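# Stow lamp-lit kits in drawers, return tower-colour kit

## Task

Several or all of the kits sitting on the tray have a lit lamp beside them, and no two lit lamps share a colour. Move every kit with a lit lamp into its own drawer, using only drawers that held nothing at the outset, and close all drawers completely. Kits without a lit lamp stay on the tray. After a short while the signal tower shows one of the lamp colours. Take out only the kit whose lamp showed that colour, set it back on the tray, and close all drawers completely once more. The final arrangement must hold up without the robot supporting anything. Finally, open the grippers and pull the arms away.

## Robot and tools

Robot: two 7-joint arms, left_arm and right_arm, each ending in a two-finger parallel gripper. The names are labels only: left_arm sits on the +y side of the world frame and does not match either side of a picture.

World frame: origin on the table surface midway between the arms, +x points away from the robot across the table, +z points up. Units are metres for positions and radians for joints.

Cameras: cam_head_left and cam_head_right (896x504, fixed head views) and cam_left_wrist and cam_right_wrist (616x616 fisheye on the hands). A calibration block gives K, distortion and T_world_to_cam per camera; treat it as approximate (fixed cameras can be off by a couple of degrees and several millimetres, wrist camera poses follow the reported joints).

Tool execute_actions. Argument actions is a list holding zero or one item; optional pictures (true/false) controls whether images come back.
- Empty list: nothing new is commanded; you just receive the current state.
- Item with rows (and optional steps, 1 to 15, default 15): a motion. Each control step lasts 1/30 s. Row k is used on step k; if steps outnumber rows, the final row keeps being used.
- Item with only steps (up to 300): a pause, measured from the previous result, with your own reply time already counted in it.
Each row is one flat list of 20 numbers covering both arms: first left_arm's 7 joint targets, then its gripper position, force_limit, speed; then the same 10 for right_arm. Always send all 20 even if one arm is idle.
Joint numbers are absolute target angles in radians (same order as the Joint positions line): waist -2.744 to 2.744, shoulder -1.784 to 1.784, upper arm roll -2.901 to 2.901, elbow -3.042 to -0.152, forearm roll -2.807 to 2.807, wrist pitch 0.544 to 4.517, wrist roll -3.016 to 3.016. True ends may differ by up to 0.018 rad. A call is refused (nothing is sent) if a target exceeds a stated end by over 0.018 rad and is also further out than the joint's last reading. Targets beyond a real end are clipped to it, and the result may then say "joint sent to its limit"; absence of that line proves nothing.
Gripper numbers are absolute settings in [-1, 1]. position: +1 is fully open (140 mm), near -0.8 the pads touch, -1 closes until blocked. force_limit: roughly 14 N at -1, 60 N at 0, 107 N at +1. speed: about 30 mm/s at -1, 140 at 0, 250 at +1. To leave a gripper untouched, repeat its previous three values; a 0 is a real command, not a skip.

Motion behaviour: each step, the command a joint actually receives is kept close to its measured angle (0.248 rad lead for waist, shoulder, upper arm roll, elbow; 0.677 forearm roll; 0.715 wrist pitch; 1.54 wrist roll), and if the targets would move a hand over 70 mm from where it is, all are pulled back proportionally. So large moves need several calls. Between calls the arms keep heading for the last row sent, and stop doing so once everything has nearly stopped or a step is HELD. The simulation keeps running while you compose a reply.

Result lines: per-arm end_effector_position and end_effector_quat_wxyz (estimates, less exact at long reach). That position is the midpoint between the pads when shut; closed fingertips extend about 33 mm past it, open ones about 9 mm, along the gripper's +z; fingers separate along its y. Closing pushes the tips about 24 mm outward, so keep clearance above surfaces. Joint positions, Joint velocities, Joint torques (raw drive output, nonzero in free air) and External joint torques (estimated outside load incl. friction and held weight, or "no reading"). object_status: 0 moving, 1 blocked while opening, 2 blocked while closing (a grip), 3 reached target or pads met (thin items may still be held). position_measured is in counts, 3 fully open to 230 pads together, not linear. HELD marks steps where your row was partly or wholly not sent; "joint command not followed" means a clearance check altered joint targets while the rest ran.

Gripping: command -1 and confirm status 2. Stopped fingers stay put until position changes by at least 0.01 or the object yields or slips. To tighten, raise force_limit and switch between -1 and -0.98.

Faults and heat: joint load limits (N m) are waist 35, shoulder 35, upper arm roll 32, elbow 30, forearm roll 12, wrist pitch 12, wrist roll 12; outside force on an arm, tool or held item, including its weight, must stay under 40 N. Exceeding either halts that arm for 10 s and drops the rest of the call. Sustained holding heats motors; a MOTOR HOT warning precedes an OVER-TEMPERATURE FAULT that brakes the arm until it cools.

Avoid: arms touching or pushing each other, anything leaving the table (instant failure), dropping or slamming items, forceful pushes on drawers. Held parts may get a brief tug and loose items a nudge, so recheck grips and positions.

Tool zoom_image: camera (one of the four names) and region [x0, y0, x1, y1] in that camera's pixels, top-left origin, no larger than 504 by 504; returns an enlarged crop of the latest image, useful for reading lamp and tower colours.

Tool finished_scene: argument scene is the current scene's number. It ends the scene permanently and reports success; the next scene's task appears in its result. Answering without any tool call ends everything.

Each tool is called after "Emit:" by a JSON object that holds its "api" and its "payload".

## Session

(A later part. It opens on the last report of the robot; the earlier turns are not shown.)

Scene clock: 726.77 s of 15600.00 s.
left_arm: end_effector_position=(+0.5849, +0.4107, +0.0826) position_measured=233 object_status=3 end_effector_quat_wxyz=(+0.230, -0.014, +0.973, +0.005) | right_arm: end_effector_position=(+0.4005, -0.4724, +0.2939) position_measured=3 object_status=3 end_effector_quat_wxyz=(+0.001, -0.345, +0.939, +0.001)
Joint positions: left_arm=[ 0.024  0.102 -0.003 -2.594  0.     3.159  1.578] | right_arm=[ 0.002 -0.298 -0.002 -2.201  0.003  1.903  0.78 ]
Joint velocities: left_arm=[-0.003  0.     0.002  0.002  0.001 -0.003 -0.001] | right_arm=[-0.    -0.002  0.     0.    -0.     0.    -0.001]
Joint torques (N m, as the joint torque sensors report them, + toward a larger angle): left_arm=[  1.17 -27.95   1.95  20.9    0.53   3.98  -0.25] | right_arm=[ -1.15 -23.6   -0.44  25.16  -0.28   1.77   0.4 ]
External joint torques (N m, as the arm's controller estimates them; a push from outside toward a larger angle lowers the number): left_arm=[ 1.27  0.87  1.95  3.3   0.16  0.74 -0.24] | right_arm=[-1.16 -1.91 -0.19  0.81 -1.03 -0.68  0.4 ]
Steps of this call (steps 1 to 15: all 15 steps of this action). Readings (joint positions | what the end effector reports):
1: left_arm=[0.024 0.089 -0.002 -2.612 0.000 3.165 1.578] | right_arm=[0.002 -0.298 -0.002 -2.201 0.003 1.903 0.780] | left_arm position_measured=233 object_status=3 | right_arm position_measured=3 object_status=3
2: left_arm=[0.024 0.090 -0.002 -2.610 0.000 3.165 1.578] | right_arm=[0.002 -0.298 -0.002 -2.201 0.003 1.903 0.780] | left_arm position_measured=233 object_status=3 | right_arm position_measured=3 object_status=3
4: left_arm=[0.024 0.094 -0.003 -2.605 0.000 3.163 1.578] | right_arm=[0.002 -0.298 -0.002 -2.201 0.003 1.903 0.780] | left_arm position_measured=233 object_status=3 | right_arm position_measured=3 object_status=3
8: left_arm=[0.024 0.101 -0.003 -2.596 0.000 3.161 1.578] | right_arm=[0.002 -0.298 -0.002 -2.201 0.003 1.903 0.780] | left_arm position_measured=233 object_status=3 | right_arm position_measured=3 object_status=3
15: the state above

Continue 3mm at a time.

Emit:
{"api": "execute_actions", "payload": {"actions": [{"rows": [
[0.0265,0.1065,0,-2.583,0,3.161,1.571,-1,0,0, 0.0,-0.3,0,-2.2,0,1.9,0.785,1,0,0],
[0.0265,0.1065,0,-2.583,0,3.161,1.571,-1,0,0, 0.0,-0.3,0,-2.2,0,1.9,0.785,1,0,0],
[0.0265,0.110,0,-2.578,0,3.159,1.571,-1,0,0, 0.0,-0.3,0,-2.2,0,1.9,0.785,1,0,0]], "steps": 12}], "pictures": false}}

Emit:
{"api": "execute_actions", "payload": {"actions": [{"rows": [
[0.0265,0.1135,0,-2.573,0,3.158,1.571,-1,0,0, 0.0,-0.3,0,-2.2,0,1.9,0.785,1,0,0],
[0.0265,0.1135,0,-2.573,0,3.158,1.571,-1,0,0, 0.0,-0.3,0,-2.2,0,1.9,0.785,1,0,0],
[0.0265,0.117,0,-2.568,0,3.156,1.571,-1,0,0, 0.0,-0.3,0,-2.2,0,1.9,0.785,1,0,0]], "steps": 12}], "pictures": false}}

Emit:
{"api": "execute_actions", "payload": {"actions": [{"rows": [
[0.0265,0.1205,0,-2.563,0,3.155,1.571,-1,0,0, 0.0,-0.3,0,-2.2,0,1.9,0.785,1,0,0],
[0.0265,0.1205,0,-2.563,0,3.155,1.571,-1,0,0, 0.0,-0.3,0,-2.2,0,1.9,0.785,1,0,0],
[0.0265,0.124,0,-2.558,0,3.153,1.571,-1,0,0, 0.0,-0.3,0,-2.2,0,1.9,0.785,1,0,0]], "steps": 12}], "pictures": false}}

Scene clock: 747.07 s of 15600.00 s.
left_arm: end_effector_position=(+0.5879, +0.4107, +0.0824) position_measured=233 object_status=3 end_effector_quat_wxyz=(+0.230, -0.014, +0.973, +0.005) | right_arm: end_effector_position=(+0.4005, -0.4724, +0.2939) position_measured=3 object_status=3 end_effector_quat_wxyz=(+0.001, -0.345, +0.939, +0.001)
Joint positions: left_arm=[ 0.024  0.109 -0.003 -2.584  0.     3.156  1.578] | right_arm=[ 0.002 -0.298 -0.002 -2.201  0.003  1.903  0.78 ]
Joint velocities: left_arm=[-0.002 -0.001 -0.     0.001 -0.001 -0.002  0.   ] | right_arm=[ 0.002 -0.     0.    -0.    -0.    -0.     0.   ]
Joint torques (N m, as the joint torque sensors report them, + toward a larger angle): left_arm=[  0.94 -28.03   2.62  20.72   0.57   3.84  -0.28] | right_arm=[ -0.49 -23.69  -0.37  25.58  -0.21   1.76   0.41]
External joint torques (N m, as the arm's controller estimates them; a push from outside toward a larger angle lowers the number): left_arm=[ 1.01  1.12  2.6   3.03  0.2   0.59 -0.27] | right_arm=[-0.58 -2.   -0.22  1.2  -0.97 -0.7   0.41]
Steps of this call (steps 1 to 15: the robot went on to your last target; steps 16 to 90: nothing new was sent; then 16.90 s passed at rest; steps 91 to 102: all 12 steps of this action). Readings (joint positions | what the end effector reports):
91: left_arm=[0.024 0.102 -0.003 -2.593 0.000 3.158 1.578] | right_arm=[0.002 -0.298 -0.002 -2.201 0.003 1.903 0.780] | left_arm position_measured=233 object_status=3 | right_arm position_measured=3 object_status=3
92: left_arm=[0.024 0.103 -0.003 -2.591 0.000 3.158 1.578] | right_arm=[0.002 -0.298 -0.002 -2.201 0.003 1.903 0.780] | left_arm position_measured=233 object_status=3 | right_arm position_measured=3 object_status=3
94: left_arm=[0.024 0.106 -0.003 -2.588 0.000 3.157 1.578] | right_arm=[0.002 -0.298 -0.002 -2.201 0.003 1.903 0.780] | left_arm position_measured=233 object_status=3 | right_arm position_measured=3 object_status=3
98: left_arm=[0.024 0.108 -0.003 -2.585 0.000 3.156 1.578] | right_arm=[0.002 -0.298 -0.002 -2.201 0.003 1.903 0.780] | left_arm position_measured=233 object_status=3 | right_arm position_measured=3 object_status=3
102: the state above

Scene clock: 747.47 s of 15600.00 s.
left_arm: end_effector_position=(+0.5910, +0.4107, +0.0823) position_measured=233 object_status=3 end_effector_quat_wxyz=(+0.230, -0.013, +0.973, +0.005) | right_arm: end_effector_position=(+0.4005, -0.4724, +0.2939) position_measured=3 object_status=3 end_effector_quat_wxyz=(+0.001, -0.345, +0.939, +0.001)
Joint positions: left_arm=[ 0.023  0.116 -0.003 -2.574  0.     3.153  1.578] | right_arm=[ 0.002 -0.298 -0.002 -2.201  0.003  1.903  0.78 ]
Joint velocities: left_arm=[-0.002 -0.001  0.     0.002  0.    -0.002 -0.   ] | right_arm=[ 0.002 -0.     0.    -0.001 -0.001  0.     0.001]
Joint torques (N m, as the joint torque sensors report them, + toward a larger angle): left_arm=[  0.9  -28.3    2.16  20.51   0.48   3.77  -0.23] | right_arm=[ -1.18 -23.79  -0.75  24.89  -0.29   1.85   0.38]
External joint torques (N m, as the arm's controller estimates them; a push from outside toward a larger angle lowers the number): left_arm=[ 0.96  1.18  2.12  2.72  0.12  0.52 -0.22] | right_arm=[-1.24 -2.24 -0.55  0.61 -1.04 -0.6   0.38]
Steps of this call (steps 1 to 12: all 12 steps of this action). Readings (joint positions | what the end effector reports):
1: left_arm=[0.024 0.109 -0.003 -2.583 0.000 3.156 1.578] | right_arm=[0.002 -0.298 -0.002 -2.201 0.003 1.903 0.780] | left_arm position_measured=233 object_status=3 | right_arm position_measured=3 object_status=3
2: left_arm=[0.024 0.110 -0.003 -2.582 0.000 3.155 1.578] | right_arm=[0.002 -0.298 -0.002 -2.201 0.003 1.903 0.780] | left_arm position_measured=233 object_status=3 | right_arm position_measured=3 object_status=3
4: left_arm=[0.023 0.113 -0.003 -2.578 0.000 3.155 1.578] | right_arm=[0.002 -0.298 -0.002 -2.201 0.003 1.903 0.780] | left_arm position_measured=233 object_status=3 | right_arm position_measured=3 object_status=3
8: left_arm=[0.023 0.115 -0.003 -2.575 0.000 3.154 1.578] | right_arm=[0.002 -0.298 -0.002 -2.201 0.003 1.903 0.780] | left_arm position_measured=233 object_status=3 | right_arm position_measured=3 object_status=3
12: the state above

Scene clock: 747.87 s of 15600.00 s.
left_arm: end_effector_position=(+0.5940, +0.4108, +0.0822) position_measured=233 object_status=3 end_effector_quat_wxyz=(+0.230, -0.013, +0.973, +0.005) | right_arm: end_effector_position=(+0.4005, -0.4724, +0.2939) position_measured=3 object_status=3 end_effector_quat_wxyz=(+0.001, -0.345, +0.939, +0.001)
Joint positions: left_arm=[ 0.023  0.123 -0.003 -2.564  0.     3.15   1.578] | right_arm=[ 0.002 -0.298 -0.002 -2.201  0.003  1.903  0.78 ]
Joint velocities: left_arm=[ 0.    -0.001  0.001  0.    -0.001 -0.002  0.001] | right_arm=[ 0.001  0.001 -0.001  0.001 -0.001  0.     0.   ]
Joint torques (N m, as the joint torque sensors report them, + toward a larger angle): left_arm=[  1.74 -28.55   2.45  20.87   0.47   3.98  -0.35] | right_arm=[ -1.02 -23.72  -0.62  25.18  -0.28   1.78   0.39]
External joint torques (N m, as the arm's controller estimates them; a push from outside toward a larger angle lowers the number): left_arm=[ 1.68  1.2   2.29  3.09  0.12  0.73 -0.34] | right_arm=[-0.97 -2.1  -0.31  0.79 -1.03 -0.68  0.39]
Steps of this call (steps 1 to 12: all 12 steps of this action). Readings (joint positions | what the end effector reports):
1: left_arm=[0.023 0.116 -0.003 -2.573 0.000 3.153 1.578] | right_arm=[0.002 -0.298 -0.002 -2.201 0.003 1.903 0.780] | left_arm position_measured=233 object_status=3 | right_arm position_measured=3 object_status=3
2: left_arm=[0.023 0.117 -0.003 -2.572 0.000 3.152 1.578] | right_arm=[0.002 -0.298 -0.002 -2.201 0.003 1.903 0.780] | left_arm position_measured=233 object_status=3 | right_arm position_measured=3 object_status=3
4: left_arm=[0.023 0.120 -0.003 -2.568 0.000 3.151 1.578] | right_arm=[0.002 -0.298 -0.002 -2.201 0.003 1.903 0.780] | left_arm position_measured=233 object_status=3 | right_arm position_measured=3 object_status=3
8: left_arm=[0.023 0.122 -0.003 -2.565 0.000 3.150 1.578] | right_arm=[0.002 -0.298 -0.002 -2.201 0.003 1.903 0.780] | left_arm position_measured=233 object_status=3 | right_arm position_measured=3 object_status=3
12: the state above

Emit:
{"api": "execute_actions", "payload": {"actions": [{"rows": [
[0.0265,0.1275,0,-2.553,0,3.152,1.571,-1,0,0, 0.0,-0.3,0,-2.2,0,1.9,0.785,1,0,0],
[0.0265,0.1275,0,-2.553,0,3.152,1.571,-1,0,0, 0.0,-0.3,0,-2.2,0,1.9,0.785,1,0,0],
[0.0265,0.131,0,-2.548,0,3.150,1.571,-1,0,0, 0.0,-0.3,0,-2.2,0,1.9,0.785,1,0,0]], "steps": 12}], "pictures": false}}

Emit:
{"api": "execute_actions", "payload": {"actions": [{"rows": [
[0.0265,0.1345,0,-2.543,0,3.149,1.571,-1,0,0, 0.0,-0.3,0,-2.2,0,1.9,0.785,1,0,0],
[0.0265,0.1345,0,-2.543,0,3.149,1.571,-1,0,0, 0.0,-0.3,0,-2.2,0,1.9,0.785,1,0,0],
[0.0265,0.138,0,-2.538,0,3.147,1.571,-1,0,0, 0.0,-0.3,0,-2.2,0,1.9,0.785,1,0,0]], "steps": 12}], "pictures": false}}

Scene clock: 764.50 s of 15600.00 s.
left_arm: end_effector_position=(+0.5967, +0.4108, +0.0820) position_measured=233 object_status=3 end_effector_quat_wxyz=(+0.229, -0.013, +0.973, +0.005) | right_arm: end_effector_position=(+0.4005, -0.4724, +0.2939) position_measured=3 object_status=3 end_effector_quat_wxyz=(+0.001, -0.345, +0.939, +0.001)
Joint positions: left_arm=[ 0.023  0.129 -0.003 -2.555  0.     3.146  1.578] | right_arm=[ 0.002 -0.298 -0.002 -2.201  0.003  1.903  0.78 ]
Joint velocities: left_arm=[ 0.     0.001  0.001  0.001 -0.001 -0.002 -0.001] | right_arm=[-0.    -0.     0.001  0.001  0.001  0.     0.001]
Joint torques (N m, as the joint torque sensors report them, + toward a larger angle): left_arm=[  0.71 -28.18   3.05  21.2    0.56   3.88  -0.32] | right_arm=[ -1.05 -23.65  -0.93  25.15  -0.17   1.78   0.38]
External joint torques (N m, as the arm's controller estimates them; a push from outside toward a larger angle lowers the number): left_arm=[ 0.66  1.86  2.89  3.34  0.2   0.63 -0.31] | right_arm=[-1.08 -2.02 -0.71  0.77 -0.93 -0.68  0.38]
Steps of this call (steps 1 to 15: the robot went on to your last target; steps 16 to 90: nothing new was sent; then 13.23 s passed at rest; steps 91 to 102: all 12 steps of this action). Readings (joint positions | what the end effector reports):
91: left_arm=[0.023 0.123 -0.003 -2.563 0.000 3.149 1.578] | right_arm=[0.002 -0.298 -0.002 -2.201 0.003 1.903 0.780] | left_arm position_measured=233 object_status=3 | right_arm position_measured=3 object_status=3
92: left_arm=[0.023 0.124 -0.003 -2.561 0.000 3.149 1.578] | right_arm=[0.002 -0.298 -0.002 -2.201 0.003 1.903 0.780] | left_arm position_measured=233 object_status=3 | right_arm position_measured=3 object_status=3
94: left_arm=[0.023 0.127 -0.003 -2.558 0.000 3.148 1.578] | right_arm=[0.002 -0.298 -0.002 -2.201 0.003 1.903 0.780] | left_arm position_measured=233 object_status=3 | right_arm position_measured=3 object_status=3
98: left_arm=[0.023 0.129 -0.003 -2.555 0.000 3.147 1.578] | right_arm=[0.002 -0.298 -0.002 -2.201 0.003 1.903 0.780] | left_arm position_measured=233 object_status=3 | right_arm position_measured=3 object_status=3
102: the state above

Scene clock: 764.90 s of 15600.00 s.
left_arm: end_effector_position=(+0.5982, +0.4106, +0.0818) position_measured=233 object_status=3 end_effector_quat_wxyz=(+0.228, -0.013, +0.974, +0.004) | right_arm: end_effector_position=(+0.4005, -0.4724, +0.2939) position_measured=3 object_status=3 end_effector_quat_wxyz=(+0.001, -0.345, +0.939, +0.001)
Joint positions: left_arm=[ 0.023  0.132 -0.003 -2.547  0.     3.14   1.578] | right_arm=[ 0.002 -0.298 -0.002 -2.201  0.003  1.903  0.78 ]
Joint velocities: left_arm=[ 0.     0.    -0.     0.002  0.    -0.004 -0.   ] | right_arm=[-0.001  0.001  0.001 -0.001  0.001  0.001  0.   ]
Joint torques (N m, as the joint torque sensors report them, + toward a larger angle): left_arm=[  1.02 -25.99   2.22  22.88   0.5    4.56  -0.29] | right_arm=[ -1.21 -23.88  -0.51  25.16  -0.24   1.76   0.38]
External joint torques (N m, as the arm's controller estimates them; a push from outside toward a larger angle lowers the number): left_arm=[ 0.98  4.2   2.08  4.95  0.13  1.31 -0.28] | right_arm=[-1.29 -2.33 -0.36  0.84 -1.   -0.69  0.38]
Steps of this call (steps 1 to 12: all 12 steps of this action). Readings (joint positions | what the end effector reports):
1: left_arm=[0.023 0.130 -0.003 -2.554 0.000 3.146 1.578] | right_arm=[0.002 -0.298 -0.002 -2.201 0.003 1.903 0.780] | left_arm position_measured=233 object_status=3 | right_arm position_measured=3 object_status=3
2: left_arm=[0.023 0.131 -0.003 -2.553 0.000 3.145 1.578] | right_arm=[0.002 -0.298 -0.002 -2.201 0.003 1.903 0.780] | left_arm position_measured=233 object_status=3 | right_arm position_measured=3 object_status=3
4: left_arm=[0.023 0.132 -0.003 -2.550 0.000 3.143 1.578] | right_arm=[0.002 -0.298 -0.002 -2.201 0.003 1.903 0.780] | left_arm position_measured=233 object_status=3 | right_arm position_measured=3 object_status=3
8: left_arm=[0.023 0.132 -0.003 -2.548 0.000 3.141 1.578] | right_arm=[0.002 -0.298 -0.002 -2.201 0.003 1.903 0.780] | left_arm position_measured=233 object_status=3 | right_arm position_measured=3 object_status=3
12: the state above

Emit:
{"api": "execute_actions", "payload": {"actions": [{"rows": [[0.0265,0.027,0,-2.6976,0,3.195,1.571,-1,0,0, 0.0,-0.3,0,-2.2,0,1.9,0.785,1,0,0]], "steps": 10}], "pictures": false}}

Emit:
{"api": "execute_actions", "payload": {"actions": [{"rows": [[0.159,0.0023,0,-2.7827,0,3.466,1.565,-0.2,0,0, 0.0,-0.3,0,-2.2,0,1.9,0.785,1,0,0]], "steps": 15}], "pictures": false}}

Emit:
{"api": "execute_actions", "payload": {"actions": [{"steps": 20}], "pictures": false}}

Emit:
{"api": "execute_actions", "payload": {"actions": [{"rows": [[0.159,0.012,0,-2.769,0,3.45,1.565,-0.2,0,0, 0.0,-0.3,0,-2.2,0,1.9,0.785,1,0,0],[0.159,0.022,0,-2.755,0,3.445,1.565,-0.2,0,0, 0.0,-0.3,0,-2.2,0,1.9,0.785,1,0,0],[0.159,0.0313,0,-2.742,0,3.44,1.565,-0.2,0,0, 0.0,-0.3,0,-2.2,0,1.9,0.785,1,0,0],[0.159,0.040,0,-2.729,0,3.436,1.565,-0.2,0,0, 0.0,-0.3,0,-2.2,0,1.9,0.785,1,0,0],[0.159,0.049,0,-2.716,0,3.434,1.565,-0.2,0,0, 0.0,-0.3,0,-2.2,0,1.9,0.785,1,0,0],[0.159,0.055,0,-2.708,0,3.436,1.565,-0.2,0,0, 0.0,-0.3,0,-2.2,0,1.9,0.785,1,0,0]], "steps": 15}], "pictures": false}}

Emit:
{"api": "execute_actions", "payload": {"actions": [{"steps": 10}]}}

Emit:
{"api": "zoom_image", "payload": {"camera": "cam_left_wrist", "region": [240, 250, 400, 400]}}

Scene clock: 797.73 s of 15600.00 s.
left_arm: end_effector_position=(+0.5523, +0.4098, +0.0818) position_measured=233 object_status=3 end_effector_quat_wxyz=(+0.227, -0.014, +0.974, +0.005) | right_arm: end_effector_position=(+0.4005, -0.4724, +0.2939) position_measured=3 object_status=3 end_effector_quat_wxyz=(+0.001, -0.345, +0.939, +0.001)
Joint positions: left_arm=[ 0.024  0.03  -0.002 -2.694  0.001  3.183  1.578] | right_arm=[ 0.002 -0.298 -0.002 -2.201  0.003  1.903  0.78 ]
Joint velocities: left_arm=[-0.002 -0.02  -0.    -0.022  0.     0.047  0.001] | right_arm=[ 0.001  0.001  0.     0.001 -0.    -0.    -0.001]
Joint torques (N m, as the joint torque sensors report them, + toward a larger angle): left_arm=[  1.56 -27.35   1.85  15.92   0.39   3.84  -0.31] | right_arm=[ -0.62 -23.87  -0.5   25.04  -0.21   1.78   0.38]
External joint torques (N m, as the arm's controller estimates them; a push from outside toward a larger angle lowers the number): left_arm=[ 1.59 -1.6   1.86 -1.36  0.05  0.6  -0.29] | right_arm=[-0.66 -2.24 -0.29  0.68 -0.96 -0.68  0.38]
Steps of this call (steps 1 to 15: the robot went on to your last target; steps 16 to 90: nothing new was sent; then 29.50 s passed at rest; steps 91 to 100: all 10 steps of this action). Readings (joint positions | what the end effector reports):
91: left_arm=[0.023 0.109 -0.003 -2.581 0.001 3.149 1.578] | right_arm=[0.002 -0.298 -0.002 -2.201 0.003 1.903 0.780] | left_arm position_measured=233 object_status=3 | right_arm position_measured=3 object_status=3
92: left_arm=[0.023 0.079 -0.003 -2.622 0.001 3.156 1.578] | right_arm=[0.002 -0.298 -0.002 -2.201 0.003 1.903 0.780] | left_arm position_measured=233 object_status=3 | right_arm position_measured=3 object_status=3
94: left_arm=[0.024 0.049 -0.003 -2.667 0.001 3.167 1.578] | right_arm=[0.002 -0.298 -0.002 -2.201 0.003 1.903 0.780] | left_arm position_measured=233 object_status=3 | right_arm position_measured=3 object_status=3
98: left_arm=[0.024 0.032 -0.002 -2.692 0.001 3.179 1.578] | right_arm=[0.002 -0.298 -0.002 -2.201 0.003 1.903 0.780] | left_arm position_measured=233 object_status=3 | right_arm position_measured=3 object_status=3
100: the state above

Scene clock: 798.23 s of 15600.00 s.
left_arm: end_effector_position=(+0.5619, +0.4870, +0.1203) position_measured=154 object_status=0 end_effector_quat_wxyz=(+0.323, -0.080, +0.942, +0.028) | right_arm: end_effector_position=(+0.4005, -0.4724, +0.2939) position_measured=3 object_status=3 end_effector_quat_wxyz=(+0.001, -0.345, +0.939, +0.001)
Joint positions: left_arm=[ 0.156  0.004  0.003 -2.781  0.     3.446  1.573] | right_arm=[ 0.002 -0.298 -0.002 -2.201  0.003  1.903  0.78 ]
Joint velocities: left_arm=[-0.     0.     0.    -0.003  0.     0.095 -0.002] | right_arm=[-0.001  0.001 -0.    -0.     0.001 -0.     0.002]
Joint torques (N m, as the joint torque sensors report them, + toward a larger angle): left_arm=[  1.97 -25.81  -2.08  14.97   0.51   4.07  -0.18] | right_arm=[ -0.77 -23.83  -0.42  25.05  -0.24   1.81   0.42]
External joint torques (N m, as the arm's controller estimates them; a push from outside toward a larger angle lowers the number): left_arm=[ 1.94 -1.73 -2.11 -1.25  0.23  0.71 -0.16] | right_arm=[-0.71 -2.2  -0.1   0.67 -0.99 -0.65  0.42]
Steps of this call (steps 1 to 15: all 15 steps of this action). Readings (joint positions | what the end effector reports):
1: left_arm=[0.044 0.025 -0.011 -2.710 0.003 3.219 1.577] | right_arm=[0.002 -0.298 -0.002 -2.201 0.003 1.903 0.780] | left_arm position_measured=233 object_status=0 | right_arm position_measured=3 object_status=3
2: left_arm=[0.071 0.019 -0.011 -2.729 0.003 3.256 1.577] | right_arm=[0.002 -0.298 -0.002 -2.201 0.003 1.903 0.780] | left_arm position_measured=231 object_status=0 | right_arm position_measured=3 object_status=3
4: left_arm=[0.121 0.011 -0.003 -2.760 0.002 3.323 1.576] | right_arm=[0.002 -0.298 -0.002 -2.201 0.003 1.903 0.780] | left_arm position_measured=211 object_status=0 | right_arm position_measured=3 object_status=3
8: left_arm=[0.154 0.006 0.003 -2.778 0.000 3.399 1.575] | right_arm=[0.002 -0.298 -0.002 -2.201 0.003 1.903 0.780] | left_arm position_measured=181 object_status=0 | right_arm position_measured=3 object_status=3
15: the state above

Scene clock: 798.90 s of 15600.00 s.
left_arm: end_effector_position=(+0.5646, +0.4874, +0.1242) position_measured=154 object_status=3 end_effector_quat_wxyz=(+0.330, -0.081, +0.940, +0.029) | right_arm: end_effector_position=(+0.4005, -0.4724, +0.2939) position_measured=3 object_status=3 end_effector_quat_wxyz=(+0.001, -0.345, +0.939, +0.001)
Joint positions: left_arm=[ 0.156  0.004  0.003 -2.781  0.     3.462  1.572] | right_arm=[ 0.002 -0.298 -0.002 -2.201  0.003  1.903  0.78 ]
Joint velocities: left_arm=[-0.001 -0.    -0.001 -0.002  0.     0.    -0.001] | right_arm=[ 0.001  0.001  0.001 -0.001 -0.     0.001  0.   ]
Joint torques (N m, as the joint torque sensors report them, + toward a larger angle): left_arm=[  0.62 -25.43  -1.56  14.97   0.45   4.2   -0.27] | right_arm=[ -0.73 -23.66  -0.52  24.99  -0.22   1.81   0.33]
External joint torques (N m, as the arm's controller estimates them; a push from outside toward a larger angle lowers the number): left_arm=[ 0.65 -1.22 -1.54 -1.27  0.16  0.79 -0.25] | right_arm=[-0.8  -2.02 -0.35  0.63 -0.98 -0.64  0.33]
Steps of this call (steps 1 to 20: the robot went on to your last target). Readings (joint positions | what the end effector reports):
1: left_arm=[0.156 0.004 0.003 -2.781 0.000 3.449 1.573] | right_arm=[0.002 -0.298 -0.002 -2.201 0.003 1.903 0.780] | left_arm position_measured=154 object_status=0 | right_arm position_measured=3 object_status=3
2: left_arm=[0.156 0.004 0.003 -2.781 0.000 3.452 1.573] | right_arm=[0.002 -0.298 -0.002 -2.201 0.003 1.903 0.780] | left_arm position_measured=154 object_status=0 | right_arm position_measured=3 object_status=3
4: left_arm=[0.156 0.004 0.003 -2.781 0.000 3.455 1.573] | right_arm=[0.002 -0.298 -0.002 -2.201 0.003 1.903 0.780] | left_arm position_measured=154 object_status=3 | right_arm position_measured=3 object_status=3
8: left_arm=[0.156 0.004 0.003 -2.781 0.000 3.459 1.572] | right_arm=[0.002 -0.298 -0.002 -2.201 0.003 1.903 0.780] | left_arm position_measured=154 object_status=3 | right_arm position_measured=3 object_status=3
20: the state above

Scene clock: 799.40 s of 15600.00 s.
left_arm: end_effector_position=(+0.5875, +0.4914, +0.1254) position_measured=154 object_status=3 end_effector_quat_wxyz=(+0.332, -0.081, +0.939, +0.029) | right_arm: end_effector_position=(+0.4005, -0.4724, +0.2939) position_measured=3 object_status=3 end_effector_quat_wxyz=(+0.001, -0.345, +0.939, +0.001)
Joint positions: left_arm=[ 0.156  0.053  0.003 -2.71   0.     3.442  1.572] | right_arm=[ 0.002 -0.298 -0.002 -2.201  0.003  1.903  0.78 ]
Joint velocities: left_arm=[ 0.002  0.003 -0.001  0.004  0.001 -0.01  -0.002] | right_arm=[-0.    -0.002 -0.001  0.001  0.     0.001 -0.   ]
Joint torques (N m, as the joint torque sensors report them, + toward a larger angle): left_arm=[  0.6  -24.38  -1.06  17.5    0.4    3.07  -0.28] | right_arm=[ -1.27 -23.75  -0.34  25.29  -0.25   1.76   0.42]
External joint torques (N m, as the arm's controller estimates them; a push from outside toward a larger angle lowers the number): left_arm=[ 0.61  1.98 -1.1   0.8   0.09 -0.35 -0.26] | right_arm=[-1.25 -1.9  -0.07  0.8  -1.   -0.71  0.42]
Steps of this call (steps 1 to 15: all 15 steps of this action). Readings (joint positions | what the end effector reports):
1: left_arm=[0.156 0.006 0.003 -2.779 0.000 3.460 1.572] | right_arm=[0.002 -0.298 -0.002 -2.201 0.003 1.903 0.780] | left_arm position_measured=154 object_status=3 | right_arm position_measured=3 object_status=3
2: left_arm=[0.156 0.009 0.003 -2.773 0.000 3.458 1.572] | right_arm=[0.002 -0.298 -0.002 -2.201 0.003 1.903 0.780] | left_arm position_measured=154 object_status=3 | right_arm position_measured=3 object_status=3
4: left_arm=[0.156 0.023 0.003 -2.754 0.000 3.453 1.572] | right_arm=[0.002 -0.298 -0.002 -2.201 0.003 1.903 0.780] | left_arm position_measured=154 object_status=3 | right_arm position_measured=3 object_status=3
8: left_arm=[0.156 0.047 0.003 -2.718 0.000 3.446 1.572] | right_arm=[0.002 -0.298 -0.002 -2.201 0.003 1.903 0.780] | left_arm position_measured=154 object_status=3 | right_arm position_measured=3 object_status=3
15: the state above

Scene clock: 799.73 s of 15600.00 s.
left_arm: end_effector_position=(+0.5874, +0.4914, +0.1251) position_measured=154 object_status=3 end_effector_quat_wxyz=(+0.331, -0.081, +0.940, +0.029) | right_arm: end_effector_position=(+0.4005, -0.4724, +0.2939) position_measured=3 object_status=3 end_effector_quat_wxyz=(+0.001, -0.345, +0.939, +0.001)
Joint positions: left_arm=[ 0.156  0.053  0.003 -2.71   0.     3.44   1.572] | right_arm=[ 0.002 -0.298 -0.002 -2.201  0.003  1.903  0.78 ]
Joint velocities: left_arm=[ 0.001 -0.001  0.001  0.001 -0.001 -0.001  0.001] | right_arm=[-0.001 -0.    -0.001  0.    -0.001 -0.    -0.   ]
Joint torques (N m, as the joint torque sensors report them, + toward a larger angle): left_arm=[  0.78 -24.71  -0.95  16.94   0.43   2.93  -0.35] | right_arm=[ -0.91 -24.14  -0.65  24.99  -0.24   1.8    0.38]
External joint torques (N m, as the arm's controller estimates them; a push from outside toward a larger angle lowers the number): left_arm=[ 0.76  1.6  -1.03  0.24  0.13 -0.49 -0.33] | right_arm=[-0.85 -2.43 -0.33  0.59 -0.99 -0.66  0.38]
Steps of this call (steps 1 to 10: the robot went on to your last target). Readings (joint positions | what the end effector reports):
1: left_arm=[0.156 0.053 0.003 -2.710 0.000 3.441 1.572] | right_arm=[0.002 -0.298 -0.002 -2.201 0.003 1.903 0.780] | left_arm position_measured=154 object_status=3 | right_arm position_measured=3 object_status=3
2: left_arm=[0.156 0.053 0.003 -2.710 0.000 3.441 1.572] | right_arm=[0.002 -0.298 -0.002 -2.201 0.003 1.903 0.780] | left_arm position_measured=154 object_status=3 | right_arm position_measured=3 object_status=3
4: left_arm=[0.156 0.053 0.003 -2.710 0.000 3.441 1.572] | right_arm=[0.002 -0.298 -0.002 -2.201 0.003 1.903 0.780] | left_arm position_measured=154 object_status=3 | right_arm position_measured=3 object_status=3
8: left_arm=[0.156 0.053 0.003 -2.710 0.000 3.441 1.572] | right_arm=[0.002 -0.298 -0.002 -2.201 0.003 1.903 0.780] | left_arm position_measured=154 object_status=3 | right_arm position_measured=3 object_status=3
10: the state above
camera_calibration (this result's frames):
cam_left_wrist: T_world_to_cam=[[-0.0121003, 0.998305, 0.0569324, -0.48239], [0.452203, -0.0453183, 0.890763, -0.341665], [0.891833, 0.0365236, -0.450888, -0.294768], [0, 0, 0, 1]] pos_world=[0.411548, 0.476855, 0.198899]
cam_right_wrist: T_world_to_cam=[[-0.646725, 0.762508, 0.0181413, 0.61096], [0.70615, 0.589597, 0.39208, -0.128199], [0.288268, 0.266379, -0.919752, 0.45692], [0, 0, 0, 1]] pos_world=[0.353935, -0.51199, 0.459434]

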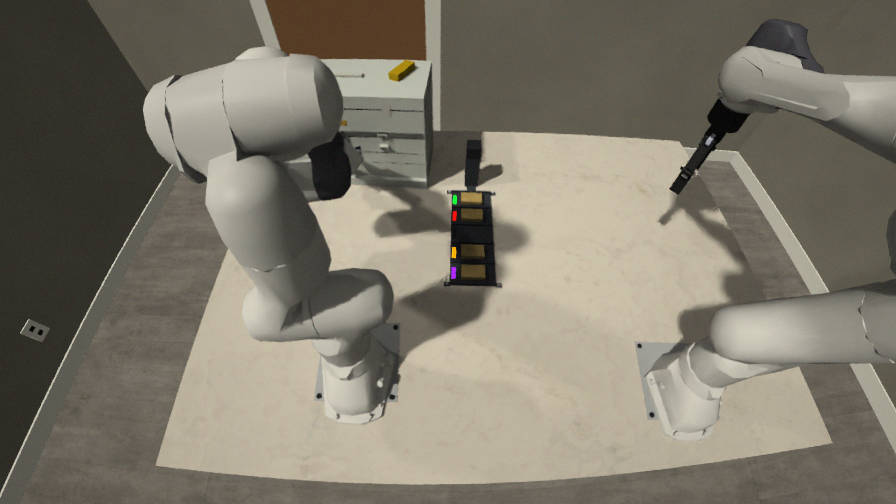

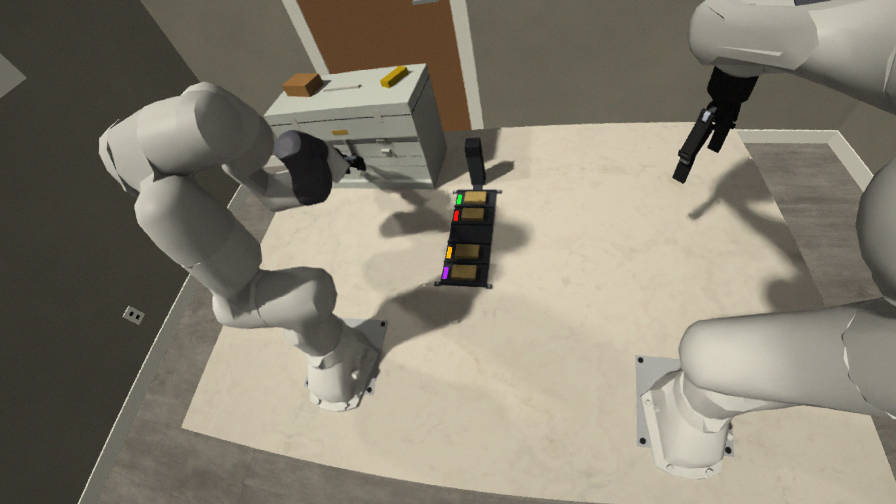

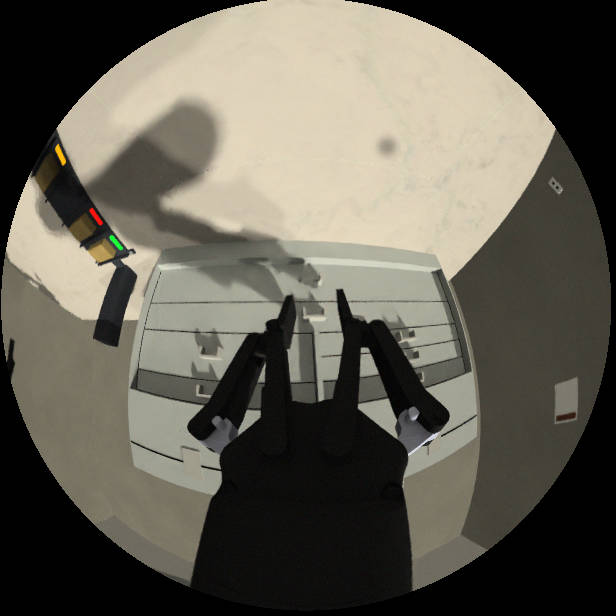

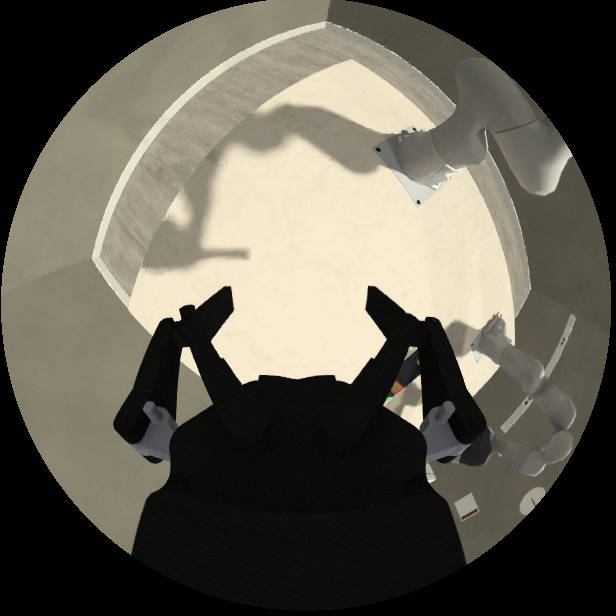

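Region (240, 250, 400, 400) of cam_left_wrist's 616x616 image, scaled by 3.150, with more detail than that image has; it fills the top 472 rows of this view, and the rest is white.

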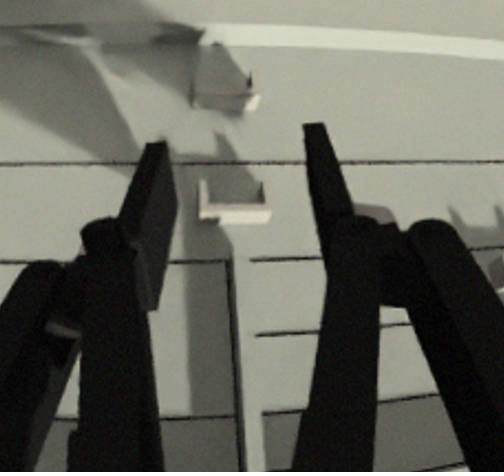

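Emit:
{"api": "execute_actions", "payload": {"actions": [{"rows": [[0.159,0.059,-0.004,-2.702,0,3.434,1.565,-0.2,0,0, 0.0,-0.3,0,-2.2,0,1.9,0.785,1,0,0],[0.159,0.059,-0.004,-2.702,0,3.434,1.565,-0.2,0,0, 0.0,-0.3,0,-2.2,0,1.9,0.785,1,0,0],[0.159,0.063,-0.004,-2.696,0,3.433,1.565,-0.2,0,0, 0.0,-0.3,0,-2.2,0,1.9,0.785,1,0,0],[0.159,0.063,-0.004,-2.696,0,3.433,1.565,-0.2,0,0, 0.0,-0.3,0,-2.2,0,1.9,0.785,1,0,0],[0.159,0.0672,-0.004,-2.6904,0,3.432,1.565,-0.2,0,0, 0.0,-0.3,0,-2.2,0,1.9,0.785,1,0,0]], "steps": 15}], "pictures": false}}

Emit:
{"api": "execute_actions", "payload": {"actions": [{"rows": [[0.159,0.0672,-0.004,-2.6904,0,3.432,1.565,-1,0,-0.5, 0.0,-0.3,0,-2.2,0,1.9,0.785,1,0,0]], "steps": 15}], "pictures": false}}

Emit:
{"api": "execute_actions", "payload": {"actions": [{"steps": 8}], "pictures": false}}

Scene clock: 815.37 s of 15600.00 s.
left_arm: end_effector_position=(+0.5932, +0.4903, +0.1255) position_measured=154 object_status=3 end_effector_quat_wxyz=(+0.332, -0.079, +0.940, +0.028) | right_arm: end_effector_position=(+0.4005, -0.4724, +0.2939) position_measured=3 object_status=3 end_effector_quat_wxyz=(+0.001, -0.345, +0.939, +0.001)
Joint positions: left_arm=[ 0.157  0.064 -0.001 -2.693  0.     3.436  1.572] | right_arm=[ 0.002 -0.298 -0.002 -2.201  0.003  1.903  0.78 ]
Joint velocities: left_arm=[-0.002  0.001  0.001  0.     0.    -0.001  0.   ] | right_arm=[-0.     0.001  0.001  0.001 -0.001 -0.     0.001]
Joint torques (N m, as the joint torque sensors report them, + toward a larger angle): left_arm=[  0.75 -24.98  -1.47  17.91   0.47   2.93  -0.28] | right_arm=[ -1.05 -23.59  -0.57  25.43  -0.3    1.78   0.34]
External joint torques (N m, as the arm's controller estimates them; a push from outside toward a larger angle lowers the number): left_arm=[ 0.91  1.79 -1.39  1.13  0.14 -0.48 -0.26] | right_arm=[-1.04 -1.92 -0.3   1.02 -1.05 -0.68  0.34]
Steps of this call (steps 1 to 15: the robot went on to your last target; steps 16 to 90: nothing new was sent; then 12.13 s passed at rest; steps 91 to 105: all 15 steps of this action). Readings (joint positions | what the end effector reports):
91: left_arm=[0.157 0.054 0.002 -2.708 0.000 3.440 1.572] | right_arm=[0.002 -0.298 -0.002 -2.201 0.003 1.903 0.780] | left_arm position_measured=154 object_status=3 | right_arm position_measured=3 object_status=3
92: left_arm=[0.157 0.055 0.001 -2.707 0.000 3.439 1.572] | right_arm=[0.002 -0.298 -0.002 -2.201 0.003 1.903 0.780] | left_arm position_measured=154 object_status=3 | right_arm position_measured=3 object_status=3
94: left_arm=[0.157 0.058 -0.001 -2.702 0.000 3.439 1.572] | right_arm=[0.002 -0.298 -0.002 -2.201 0.003 1.903 0.780] | left_arm position_measured=154 object_status=3 | right_arm position_measured=3 object_status=3
98: left_arm=[0.157 0.064 -0.001 -2.694 0.000 3.437 1.572] | right_arm=[0.002 -0.298 -0.002 -2.201 0.003 1.903 0.780] | left_arm position_measured=154 object_status=3 | right_arm position_measured=3 object_status=3
105: the state above

Scene clock: 815.87 s of 15600.00 s.
left_arm: end_effector_position=(+0.5937, +0.4889, +0.1255) position_measured=194 object_status=2 end_effector_quat_wxyz=(+0.332, -0.078, +0.940, +0.028) | right_arm: end_effector_position=(+0.4005, -0.4724, +0.2939) position_measured=3 object_status=3 end_effector_quat_wxyz=(+0.001, -0.345, +0.939, +0.001)
Joint positions: left_arm=[ 0.157  0.065 -0.004 -2.692  0.001  3.436  1.572] | right_arm=[ 0.002 -0.298 -0.002 -2.201  0.003  1.903  0.78 ]
Joint velocities: left_arm=[-0.     0.    -0.002 -0.     0.001 -0.    -0.   ] | right_arm=[ 0.     0.001 -0.001  0.001  0.001  0.001  0.002]
Joint torques (N m, as the joint torque sensors report them, + toward a larger angle): left_arm=[  1.16 -25.7   -0.09  16.83   0.4    2.86  -0.27] | right_arm=[ -1.14 -23.5   -0.25  24.8   -0.22   1.78   0.37]
External joint torques (N m, as the arm's controller estimates them; a push from outside toward a larger angle lowers the number): left_arm=[ 1.15  1.07 -0.15  0.01  0.09 -0.55 -0.25] | right_arm=[-1.09 -1.77  0.06  0.4  -0.97 -0.68  0.37]
Steps of this call (steps 1 to 15: all 15 steps of this action). Readings (joint positions | what the end effector reports):
1: left_arm=[0.157 0.065 -0.002 -2.693 0.000 3.436 1.572] | right_arm=[0.002 -0.298 -0.002 -2.201 0.003 1.903 0.780] | left_arm position_measured=154 object_status=0 | right_arm position_measured=3 object_status=3
2: left_arm=[0.157 0.065 -0.002 -2.693 0.000 3.436 1.572] | right_arm=[0.002 -0.298 -0.002 -2.201 0.003 1.903 0.780] | left_arm position_measured=158 object_status=0 | right_arm position_measured=3 object_status=3
4: left_arm=[0.157 0.065 -0.002 -2.692 0.000 3.436 1.572] | right_arm=[0.002 -0.298 -0.002 -2.201 0.003 1.903 0.780] | left_arm position_measured=167 object_status=0 | right_arm position_measured=3 object_status=3
8: left_arm=[0.156 0.065 -0.004 -2.692 0.001 3.436 1.572] | right_arm=[0.002 -0.298 -0.002 -2.201 0.003 1.903 0.780] | left_arm position_measured=186 object_status=0 | right_arm position_measured=3 object_status=3
15: the state above

Scene clock: 816.13 s of 15600.00 s.
left_arm: end_effector_position=(+0.5937, +0.4889, +0.1255) position_measured=194 object_status=2 end_effector_quat_wxyz=(+0.332, -0.078, +0.940, +0.028) | right_arm: end_effector_position=(+0.4005, -0.4724, +0.2939) position_measured=3 object_status=3 end_effector_quat_wxyz=(+0.001, -0.345, +0.939, +0.001)
Joint positions: left_arm=[ 0.157  0.065 -0.004 -2.692  0.001  3.436  1.572] | right_arm=[ 0.002 -0.298 -0.002 -2.201  0.003  1.903  0.78 ]
Joint velocities: left_arm=[ 0.001 -0.001  0.    -0.001 -0.001 -0.    -0.001] | right_arm=[-0.    -0.001  0.     0.001 -0.     0.     0.   ]
Joint torques (N m, as the joint torque sensors report them, + toward a larger angle): left_arm=[  1.04 -25.42  -0.63  17.14   0.27   2.99  -0.2 ] | right_arm=[ -1.   -23.62  -0.54  25.16  -0.26   1.81   0.38]
External joint torques (N m, as the arm's controller estimates them; a push from outside toward a larger angle lowers the number): left_arm=[ 0.96  1.43 -0.77  0.35 -0.02 -0.43 -0.18] | right_arm=[-1.04 -1.89 -0.33  0.72 -1.02 -0.66  0.38]
Steps of this call (steps 1 to 8: the robot went on to your last target). Readings (joint positions | what the end effector reports):
1: left_arm=[0.157 0.065 -0.004 -2.692 0.001 3.436 1.572] | right_arm=[0.002 -0.298 -0.002 -2.201 0.003 1.903 0.780] | left_arm position_measured=194 object_status=2 | right_arm position_measured=3 object_status=3
2: left_arm=[0.157 0.065 -0.004 -2.692 0.001 3.436 1.572] | right_arm=[0.002 -0.298 -0.002 -2.201 0.003 1.903 0.780] | left_arm position_measured=194 object_status=2 | right_arm position_measured=3 object_status=3
4: left_arm=[0.157 0.065 -0.004 -2.692 0.001 3.436 1.572] | right_arm=[0.002 -0.298 -0.002 -2.201 0.003 1.903 0.780] | left_arm position_measured=194 object_status=2 | right_arm position_measured=3 object_status=3
8: the state above

Emit:
{"api": "execute_actions", "payload": {"actions": [{"rows": [
[0.159,0.0558,-0.004,-2.7052,0,3.452,1.572,-1,0,-0.5, 0.0,-0.3,0,-2.2,0,1.9,0.785,1,0,0],
[0.161,0.0465,-0.004,-2.7184,0,3.456,1.572,-1,0,-0.5, 0.0,-0.3,0,-2.2,0,1.9,0.785,1,0,0],
[0.163,0.0373,-0.004,-2.7316,0,3.460,1.572,-1,0,-0.5, 0.0,-0.3,0,-2.2,0,1.9,0.785,1,0,0],
[0.165,0.028,-0.004,-2.7448,0,3.464,1.572,-1,0,-0.5, 0.0,-0.3,0,-2.2,0,1.9,0.785,1,0,0],
[0.166,0.0188,-0.004,-2.758,0,3.468,1.572,-1,0,-0.5, 0.0,-0.3,0,-2.2,0,1.9,0.785,1,0,0],
[0.168,0.0096,-0.004,-2.7711,0,3.472,1.572,-1,0,-0.5, 0.0,-0.3,0,-2.2,0,1.9,0.785,1,0,0],
[0.170,0.0003,-0.004,-2.7843,0,3.4755,1.572,-1,0,-0.5, 0.0,-0.3,0,-2.2,0,1.9,0.785,1,0,0],
[0.172,-0.0094,-0.004,-2.7973,0,3.479,1.572,-1,0,-0.5, 0.0,-0.3,0,-2.2,0,1.9,0.785,1,0,0],
[0.174,-0.019,-0.004,-2.8102,0,3.482,1.572,-1,0,-0.5, 0.0,-0.3,0,-2.2,0,1.9,0.785,1,0,0],
[0.176,-0.0287,-0.004,-2.8232,0,3.485,1.572,-1,0,-0.5, 0.0,-0.3,0,-2.2,0,1.9,0.785,1,0,0],
[0.177,-0.0383,-0.004,-2.8361,0,3.489,1.572,-1,0,-0.5, 0.0,-0.3,0,-2.2,0,1.9,0.785,1,0,0],
[0.179,-0.048,-0.004,-2.8491,0,3.492,1.572,-1,0,-0.5, 0.0,-0.3,0,-2.2,0,1.9,0.785,1,0,0],
[0.181,-0.0577,-0.004,-2.862,0,3.495,1.572,-1,0,-0.5, 0.0,-0.3,0,-2.2,0,1.9,0.785,1,0,0],
[0.183,-0.0673,-0.004,-2.875,0,3.498,1.572,-1,0,-0.5, 0.0,-0.3,0,-2.2,0,1.9,0.785,1,0,0],
[0.185,-0.0776,-0.004,-2.8878,0,3.500,1.572,-1,0,-0.5, 0.0,-0.3,0,-2.2,0,1.9,0.785,1,0,0]], "steps": 15}], "pictures": false}}

Emit:
{"api": "execute_actions", "payload": {"actions": [{"rows": [
[0.187,-0.0879,-0.004,-2.9006,0,3.5025,1.572,-1,0,-0.5, 0.0,-0.3,0,-2.2,0,1.9,0.785,1,0,0],
[0.189,-0.0982,-0.004,-2.9134,0,3.505,1.572,-1,0,-0.5, 0.0,-0.3,0,-2.2,0,1.9,0.785,1,0,0],
[0.191,-0.1085,-0.004,-2.9262,0,3.507,1.572,-1,0,-0.5, 0.0,-0.3,0,-2.2,0,1.9,0.785,1,0,0],
[0.193,-0.1189,-0.004,-2.939,0,3.509,1.572,-1,0,-0.5, 0.0,-0.3,0,-2.2,0,1.9,0.785,1,0,0],
[0.195,-0.1292,-0.004,-2.9519,0,3.511,1.572,-1,0,-0.5, 0.0,-0.3,0,-2.2,0,1.9,0.785,1,0,0],
[0.197,-0.1395,-0.004,-2.9647,0,3.512,1.572,-1,0,-0.5, 0.0,-0.3,0,-2.2,0,1.9,0.785,1,0,0],
[0.199,-0.1491,-0.004,-2.9759,0,3.513,1.572,-1,0,-0.5, 0.0,-0.3,0,-2.2,0,1.9,0.785,1,0,0],
[0.2005,-0.1587,-0.004,-2.9871,0,3.514,1.572,-1,0,-0.5, 0.0,-0.3,0,-2.2,0,1.9,0.785,1,0,0],
[0.202,-0.1684,-0.004,-2.9982,0,3.514,1.572,-1,0,-0.5, 0.0,-0.3,0,-2.2,0,1.9,0.785,1,0,0],
[0.204,-0.178,-0.004,-3.0094,0,3.514,1.572,-1,0,-0.5, 0.0,-0.3,0,-2.2,0,1.9,0.785,1,0,0]], "steps": 15}], "pictures": false}}

Emit:
{"api": "execute_actions", "payload": {"actions": [{"rows": [
[0.204,-0.178,-0.004,-3.0094,0,3.514,1.572,-0.25,0,0, 0.0,-0.3,0,-2.2,0,1.9,0.785,1,0,0]], "steps": 10}]}}

Scene clock: 857.97 s of 15600.00 s.
left_arm: end_effector_position=(+0.5400, +0.4914, +0.1262) position_measured=194 object_status=2 end_effector_quat_wxyz=(+0.332, -0.088, +0.939, +0.032) | right_arm: end_effector_position=(+0.4005, -0.4724, +0.2939) position_measured=3 object_status=3 end_effector_quat_wxyz=(+0.001, -0.345, +0.939, +0.001)
Joint positions: left_arm=[ 0.178 -0.054 -0.004 -2.857  0.001  3.483  1.572] | right_arm=[ 0.002 -0.298 -0.002 -2.201  0.003  1.903  0.78 ]
Joint velocities: left_arm=[ 0.057 -0.284  0.    -0.372  0.     0.086 -0.001] | right_arm=[-0.    -0.     0.001  0.    -0.001 -0.     0.   ]
Joint torques (N m, as the joint torque sensors report them, + toward a larger angle): left_arm=[  0.75 -21.81   0.48  13.62   0.3    3.85   0.16] | right_arm=[ -0.99 -23.66  -0.62  24.92  -0.24   1.8    0.4 ]
External joint torques (N m, as the arm's controller estimates them; a push from outside toward a larger angle lowers the number): left_arm=[ 1.16 -1.56  0.51 -4.43  0.03  0.45  0.18] | right_arm=[-0.94 -2.03 -0.32  0.55 -0.99 -0.65  0.4 ]
Steps of this call (steps 1 to 15: the robot went on to your last target; steps 16 to 90: nothing new was sent; then 38.33 s passed at rest; steps 91 to 105: all 15 steps of this action). Readings (joint positions | what the end effector reports):
91: left_arm=[0.157 0.064 -0.004 -2.694 0.001 3.438 1.572] | right_arm=[0.002 -0.298 -0.002 -2.201 0.003 1.903 0.780] | left_arm position_measured=194 object_status=2 | right_arm position_measured=3 object_status=3
92: left_arm=[0.157 0.060 -0.004 -2.700 0.001 3.440 1.572] | right_arm=[0.002 -0.298 -0.002 -2.201 0.003 1.903 0.780] | left_arm position_measured=194 object_status=2 | right_arm position_measured=3 object_status=3
94: left_arm=[0.159 0.047 -0.004 -2.719 0.001 3.446 1.572] | right_arm=[0.002 -0.298 -0.002 -2.201 0.003 1.903 0.780] | left_arm position_measured=194 object_status=2 | right_arm position_measured=3 object_status=3
98: left_arm=[0.165 0.013 -0.004 -2.767 0.001 3.460 1.572] | right_arm=[0.002 -0.298 -0.002 -2.201 0.003 1.903 0.780] | left_arm position_measured=194 object_status=2 | right_arm position_measured=3 object_status=3
105: the state above

Scene clock: 858.47 s of 15600.00 s.
left_arm: end_effector_position=(+0.4914, +0.4935, +0.1268) position_measured=195 object_status=2 end_effector_quat_wxyz=(+0.333, -0.098, +0.937, +0.036) | right_arm: end_effector_position=(+0.4005, -0.4724, +0.2939) position_measured=3 object_status=3 end_effector_quat_wxyz=(+0.001, -0.345, +0.939, +0.001)
Joint positions: left_arm=[ 0.2   -0.174 -0.004 -3.003  0.001  3.511  1.572] | right_arm=[ 0.002 -0.298 -0.002 -2.201  0.003  1.903  0.78 ]
Joint velocities: left_arm=[ 0.004 -0.026  0.001 -0.033  0.001  0.011 -0.001] | right_arm=[-0.001  0.001 -0.001  0.    -0.    -0.001 -0.002]
Joint torques (N m, as the joint torque sensors report them, + toward a larger angle): left_arm=[  2.1  -17.87  -1.    13.12   0.25   3.76   0.12] | right_arm=[ -0.87 -23.85  -0.53  25.15  -0.22   1.8    0.41]
External joint torques (N m, as the arm's controller estimates them; a push from outside toward a larger angle lowers the number): left_arm=[ 2.17 -0.82 -0.77 -2.75 -0.03  0.31  0.14] | right_arm=[-0.82 -2.2  -0.21  0.8  -0.97 -0.65  0.41]
Steps of this call (steps 1 to 15: all 15 steps of this action). Readings (joint positions | what the end effector reports):
1: left_arm=[0.179 -0.064 -0.004 -2.870 0.001 3.486 1.572] | right_arm=[0.002 -0.298 -0.002 -2.201 0.003 1.903 0.780] | left_arm position_measured=194 object_status=2 | right_arm position_measured=3 object_status=3
2: left_arm=[0.181 -0.074 -0.004 -2.883 0.001 3.489 1.572] | right_arm=[0.002 -0.298 -0.002 -2.201 0.003 1.903 0.780] | left_arm position_measured=194 object_status=2 | right_arm position_measured=3 object_status=3
4: left_arm=[0.185 -0.095 -0.004 -2.908 0.001 3.495 1.572] | right_arm=[0.002 -0.298 -0.002 -2.201 0.003 1.903 0.780] | left_arm position_measured=194 object_status=2 | right_arm position_measured=3 object_status=3
8: left_arm=[0.193 -0.136 -0.004 -2.958 0.001 3.504 1.572] | right_arm=[0.002 -0.298 -0.002 -2.201 0.003 1.903 0.780] | left_arm position_measured=194 object_status=2 | right_arm position_measured=3 object_status=3
15: the state above

Scene clock: 858.80 s of 15600.00 s.
left_arm: end_effector_position=(+0.4891, +0.4936, +0.1254) position_measured=160 object_status=0 end_effector_quat_wxyz=(+0.331, -0.099, +0.938, +0.036) | right_arm: end_effector_position=(+0.4005, -0.4724, +0.2939) position_measured=3 object_status=3 end_effector_quat_wxyz=(+0.001, -0.345, +0.939, +0.001)
Joint positions: left_arm=[ 0.201 -0.176 -0.004 -3.008  0.001  3.511  1.572] | right_arm=[ 0.002 -0.298 -0.002 -2.201  0.003  1.903  0.78 ]
Joint velocities: left_arm=[ 0.    -0.001 -0.    -0.001 -0.001  0.001 -0.002] | right_arm=[-0.002 -0.001 -0.001 -0.001 -0.002  0.     0.001]
Joint torques (N m, as the joint torque sensors report them, + toward a larger angle): left_arm=[  1.06 -18.47  -0.05  14.42   0.25   3.95   0.11] | right_arm=[ -0.75 -24.25  -0.38  25.2   -0.26   1.8    0.39]
External joint torques (N m, as the arm's controller estimates them; a push from outside toward a larger angle lowers the number): left_arm=[ 1.06 -1.37  0.1  -1.04  0.    0.53  0.12] | right_arm=[-0.58 -2.6   0.06  0.88 -1.   -0.64  0.39]
Steps of this call (steps 1 to 10: all 10 steps of this action). Readings (joint positions | what the end effector reports):
1: left_arm=[0.200 -0.175 -0.004 -3.004 0.001 3.511 1.572] | right_arm=[0.002 -0.298 -0.002 -2.201 0.003 1.903 0.780] | left_arm position_measured=195 object_status=0 | right_arm position_measured=3 object_status=3
2: left_arm=[0.201 -0.175 -0.004 -3.004 0.001 3.511 1.572] | right_arm=[0.002 -0.298 -0.002 -2.201 0.003 1.903 0.780] | left_arm position_measured=193 object_status=0 | right_arm position_measured=3 object_status=3
4: left_arm=[0.201 -0.176 -0.004 -3.006 0.001 3.511 1.572] | right_arm=[0.002 -0.298 -0.002 -2.201 0.003 1.903 0.780] | left_arm position_measured=173 object_status=0 | right_arm position_measured=3 object_status=3
8: left_arm=[0.201 -0.176 -0.004 -3.008 0.001 3.511 1.572] | right_arm=[0.002 -0.298 -0.002 -2.201 0.003 1.903 0.780] | left_arm position_measured=160 object_status=0 | right_arm position_measured=3 object_status=3
10: the state above
camera_calibration (this result's frames):
cam_left_wrist: T_world_to_cam=[[-0.0505299, 0.997058, 0.057629, -0.466403], [0.452752, -0.0285643, 0.891179, -0.305937], [0.890204, 0.0711228, -0.449977, -0.223457], [0, 0, 0, 1]] pos_world=[0.313868, 0.472185, 0.198972]
cam_right_wrist: T_world_to_cam=[[-0.646725, 0.762507, 0.0181412, 0.61096], [0.70615, 0.589597, 0.39208, -0.128199], [0.288268, 0.266379, -0.919752, 0.45692], [0, 0, 0, 1]] pos_world=[0.353935, -0.51199, 0.459434]

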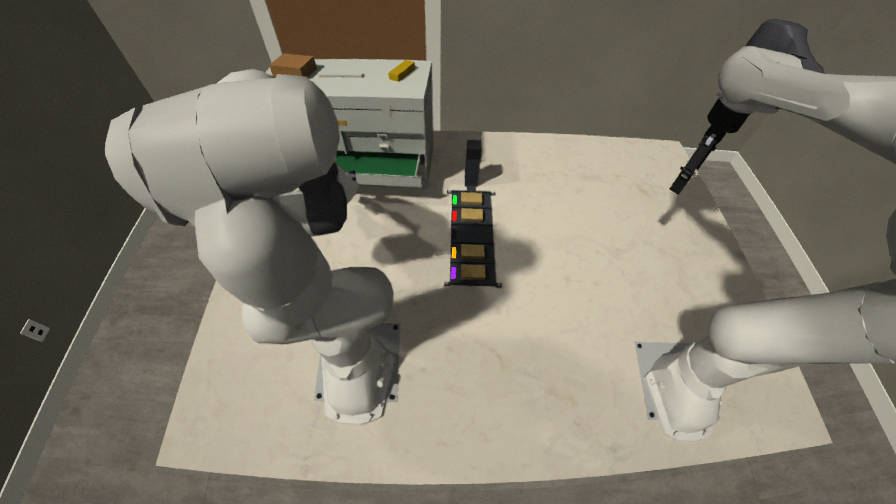

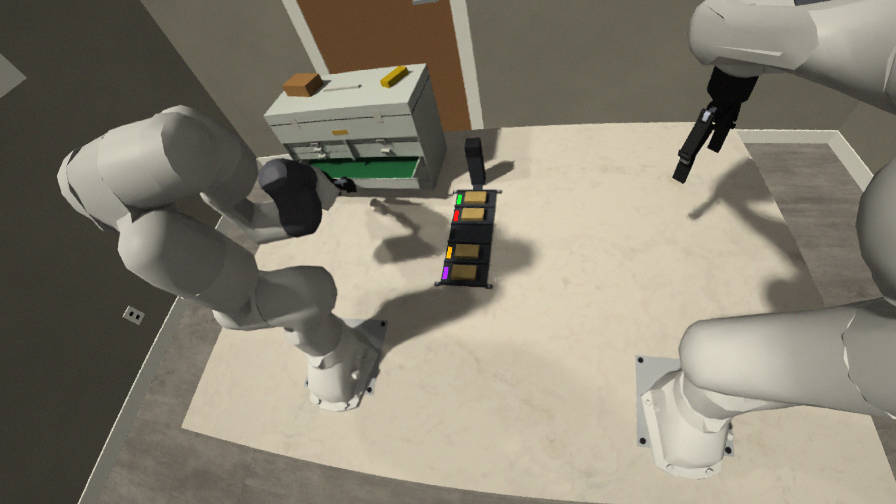

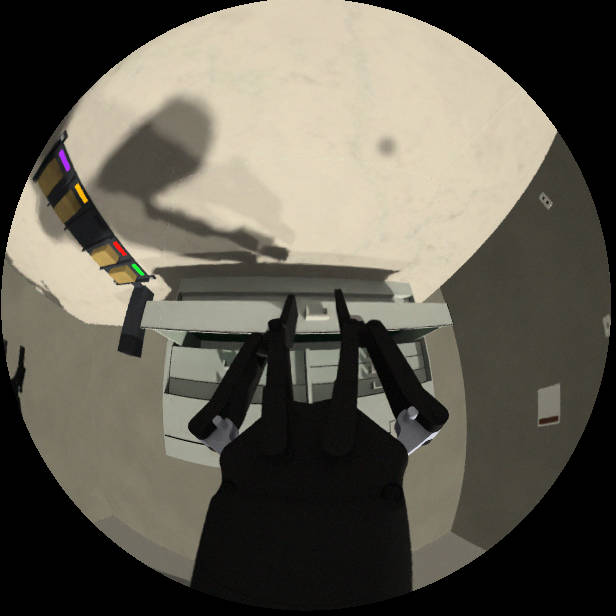

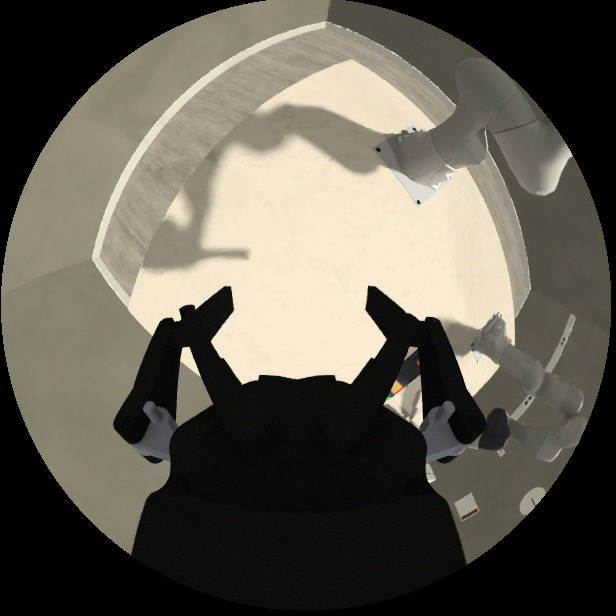

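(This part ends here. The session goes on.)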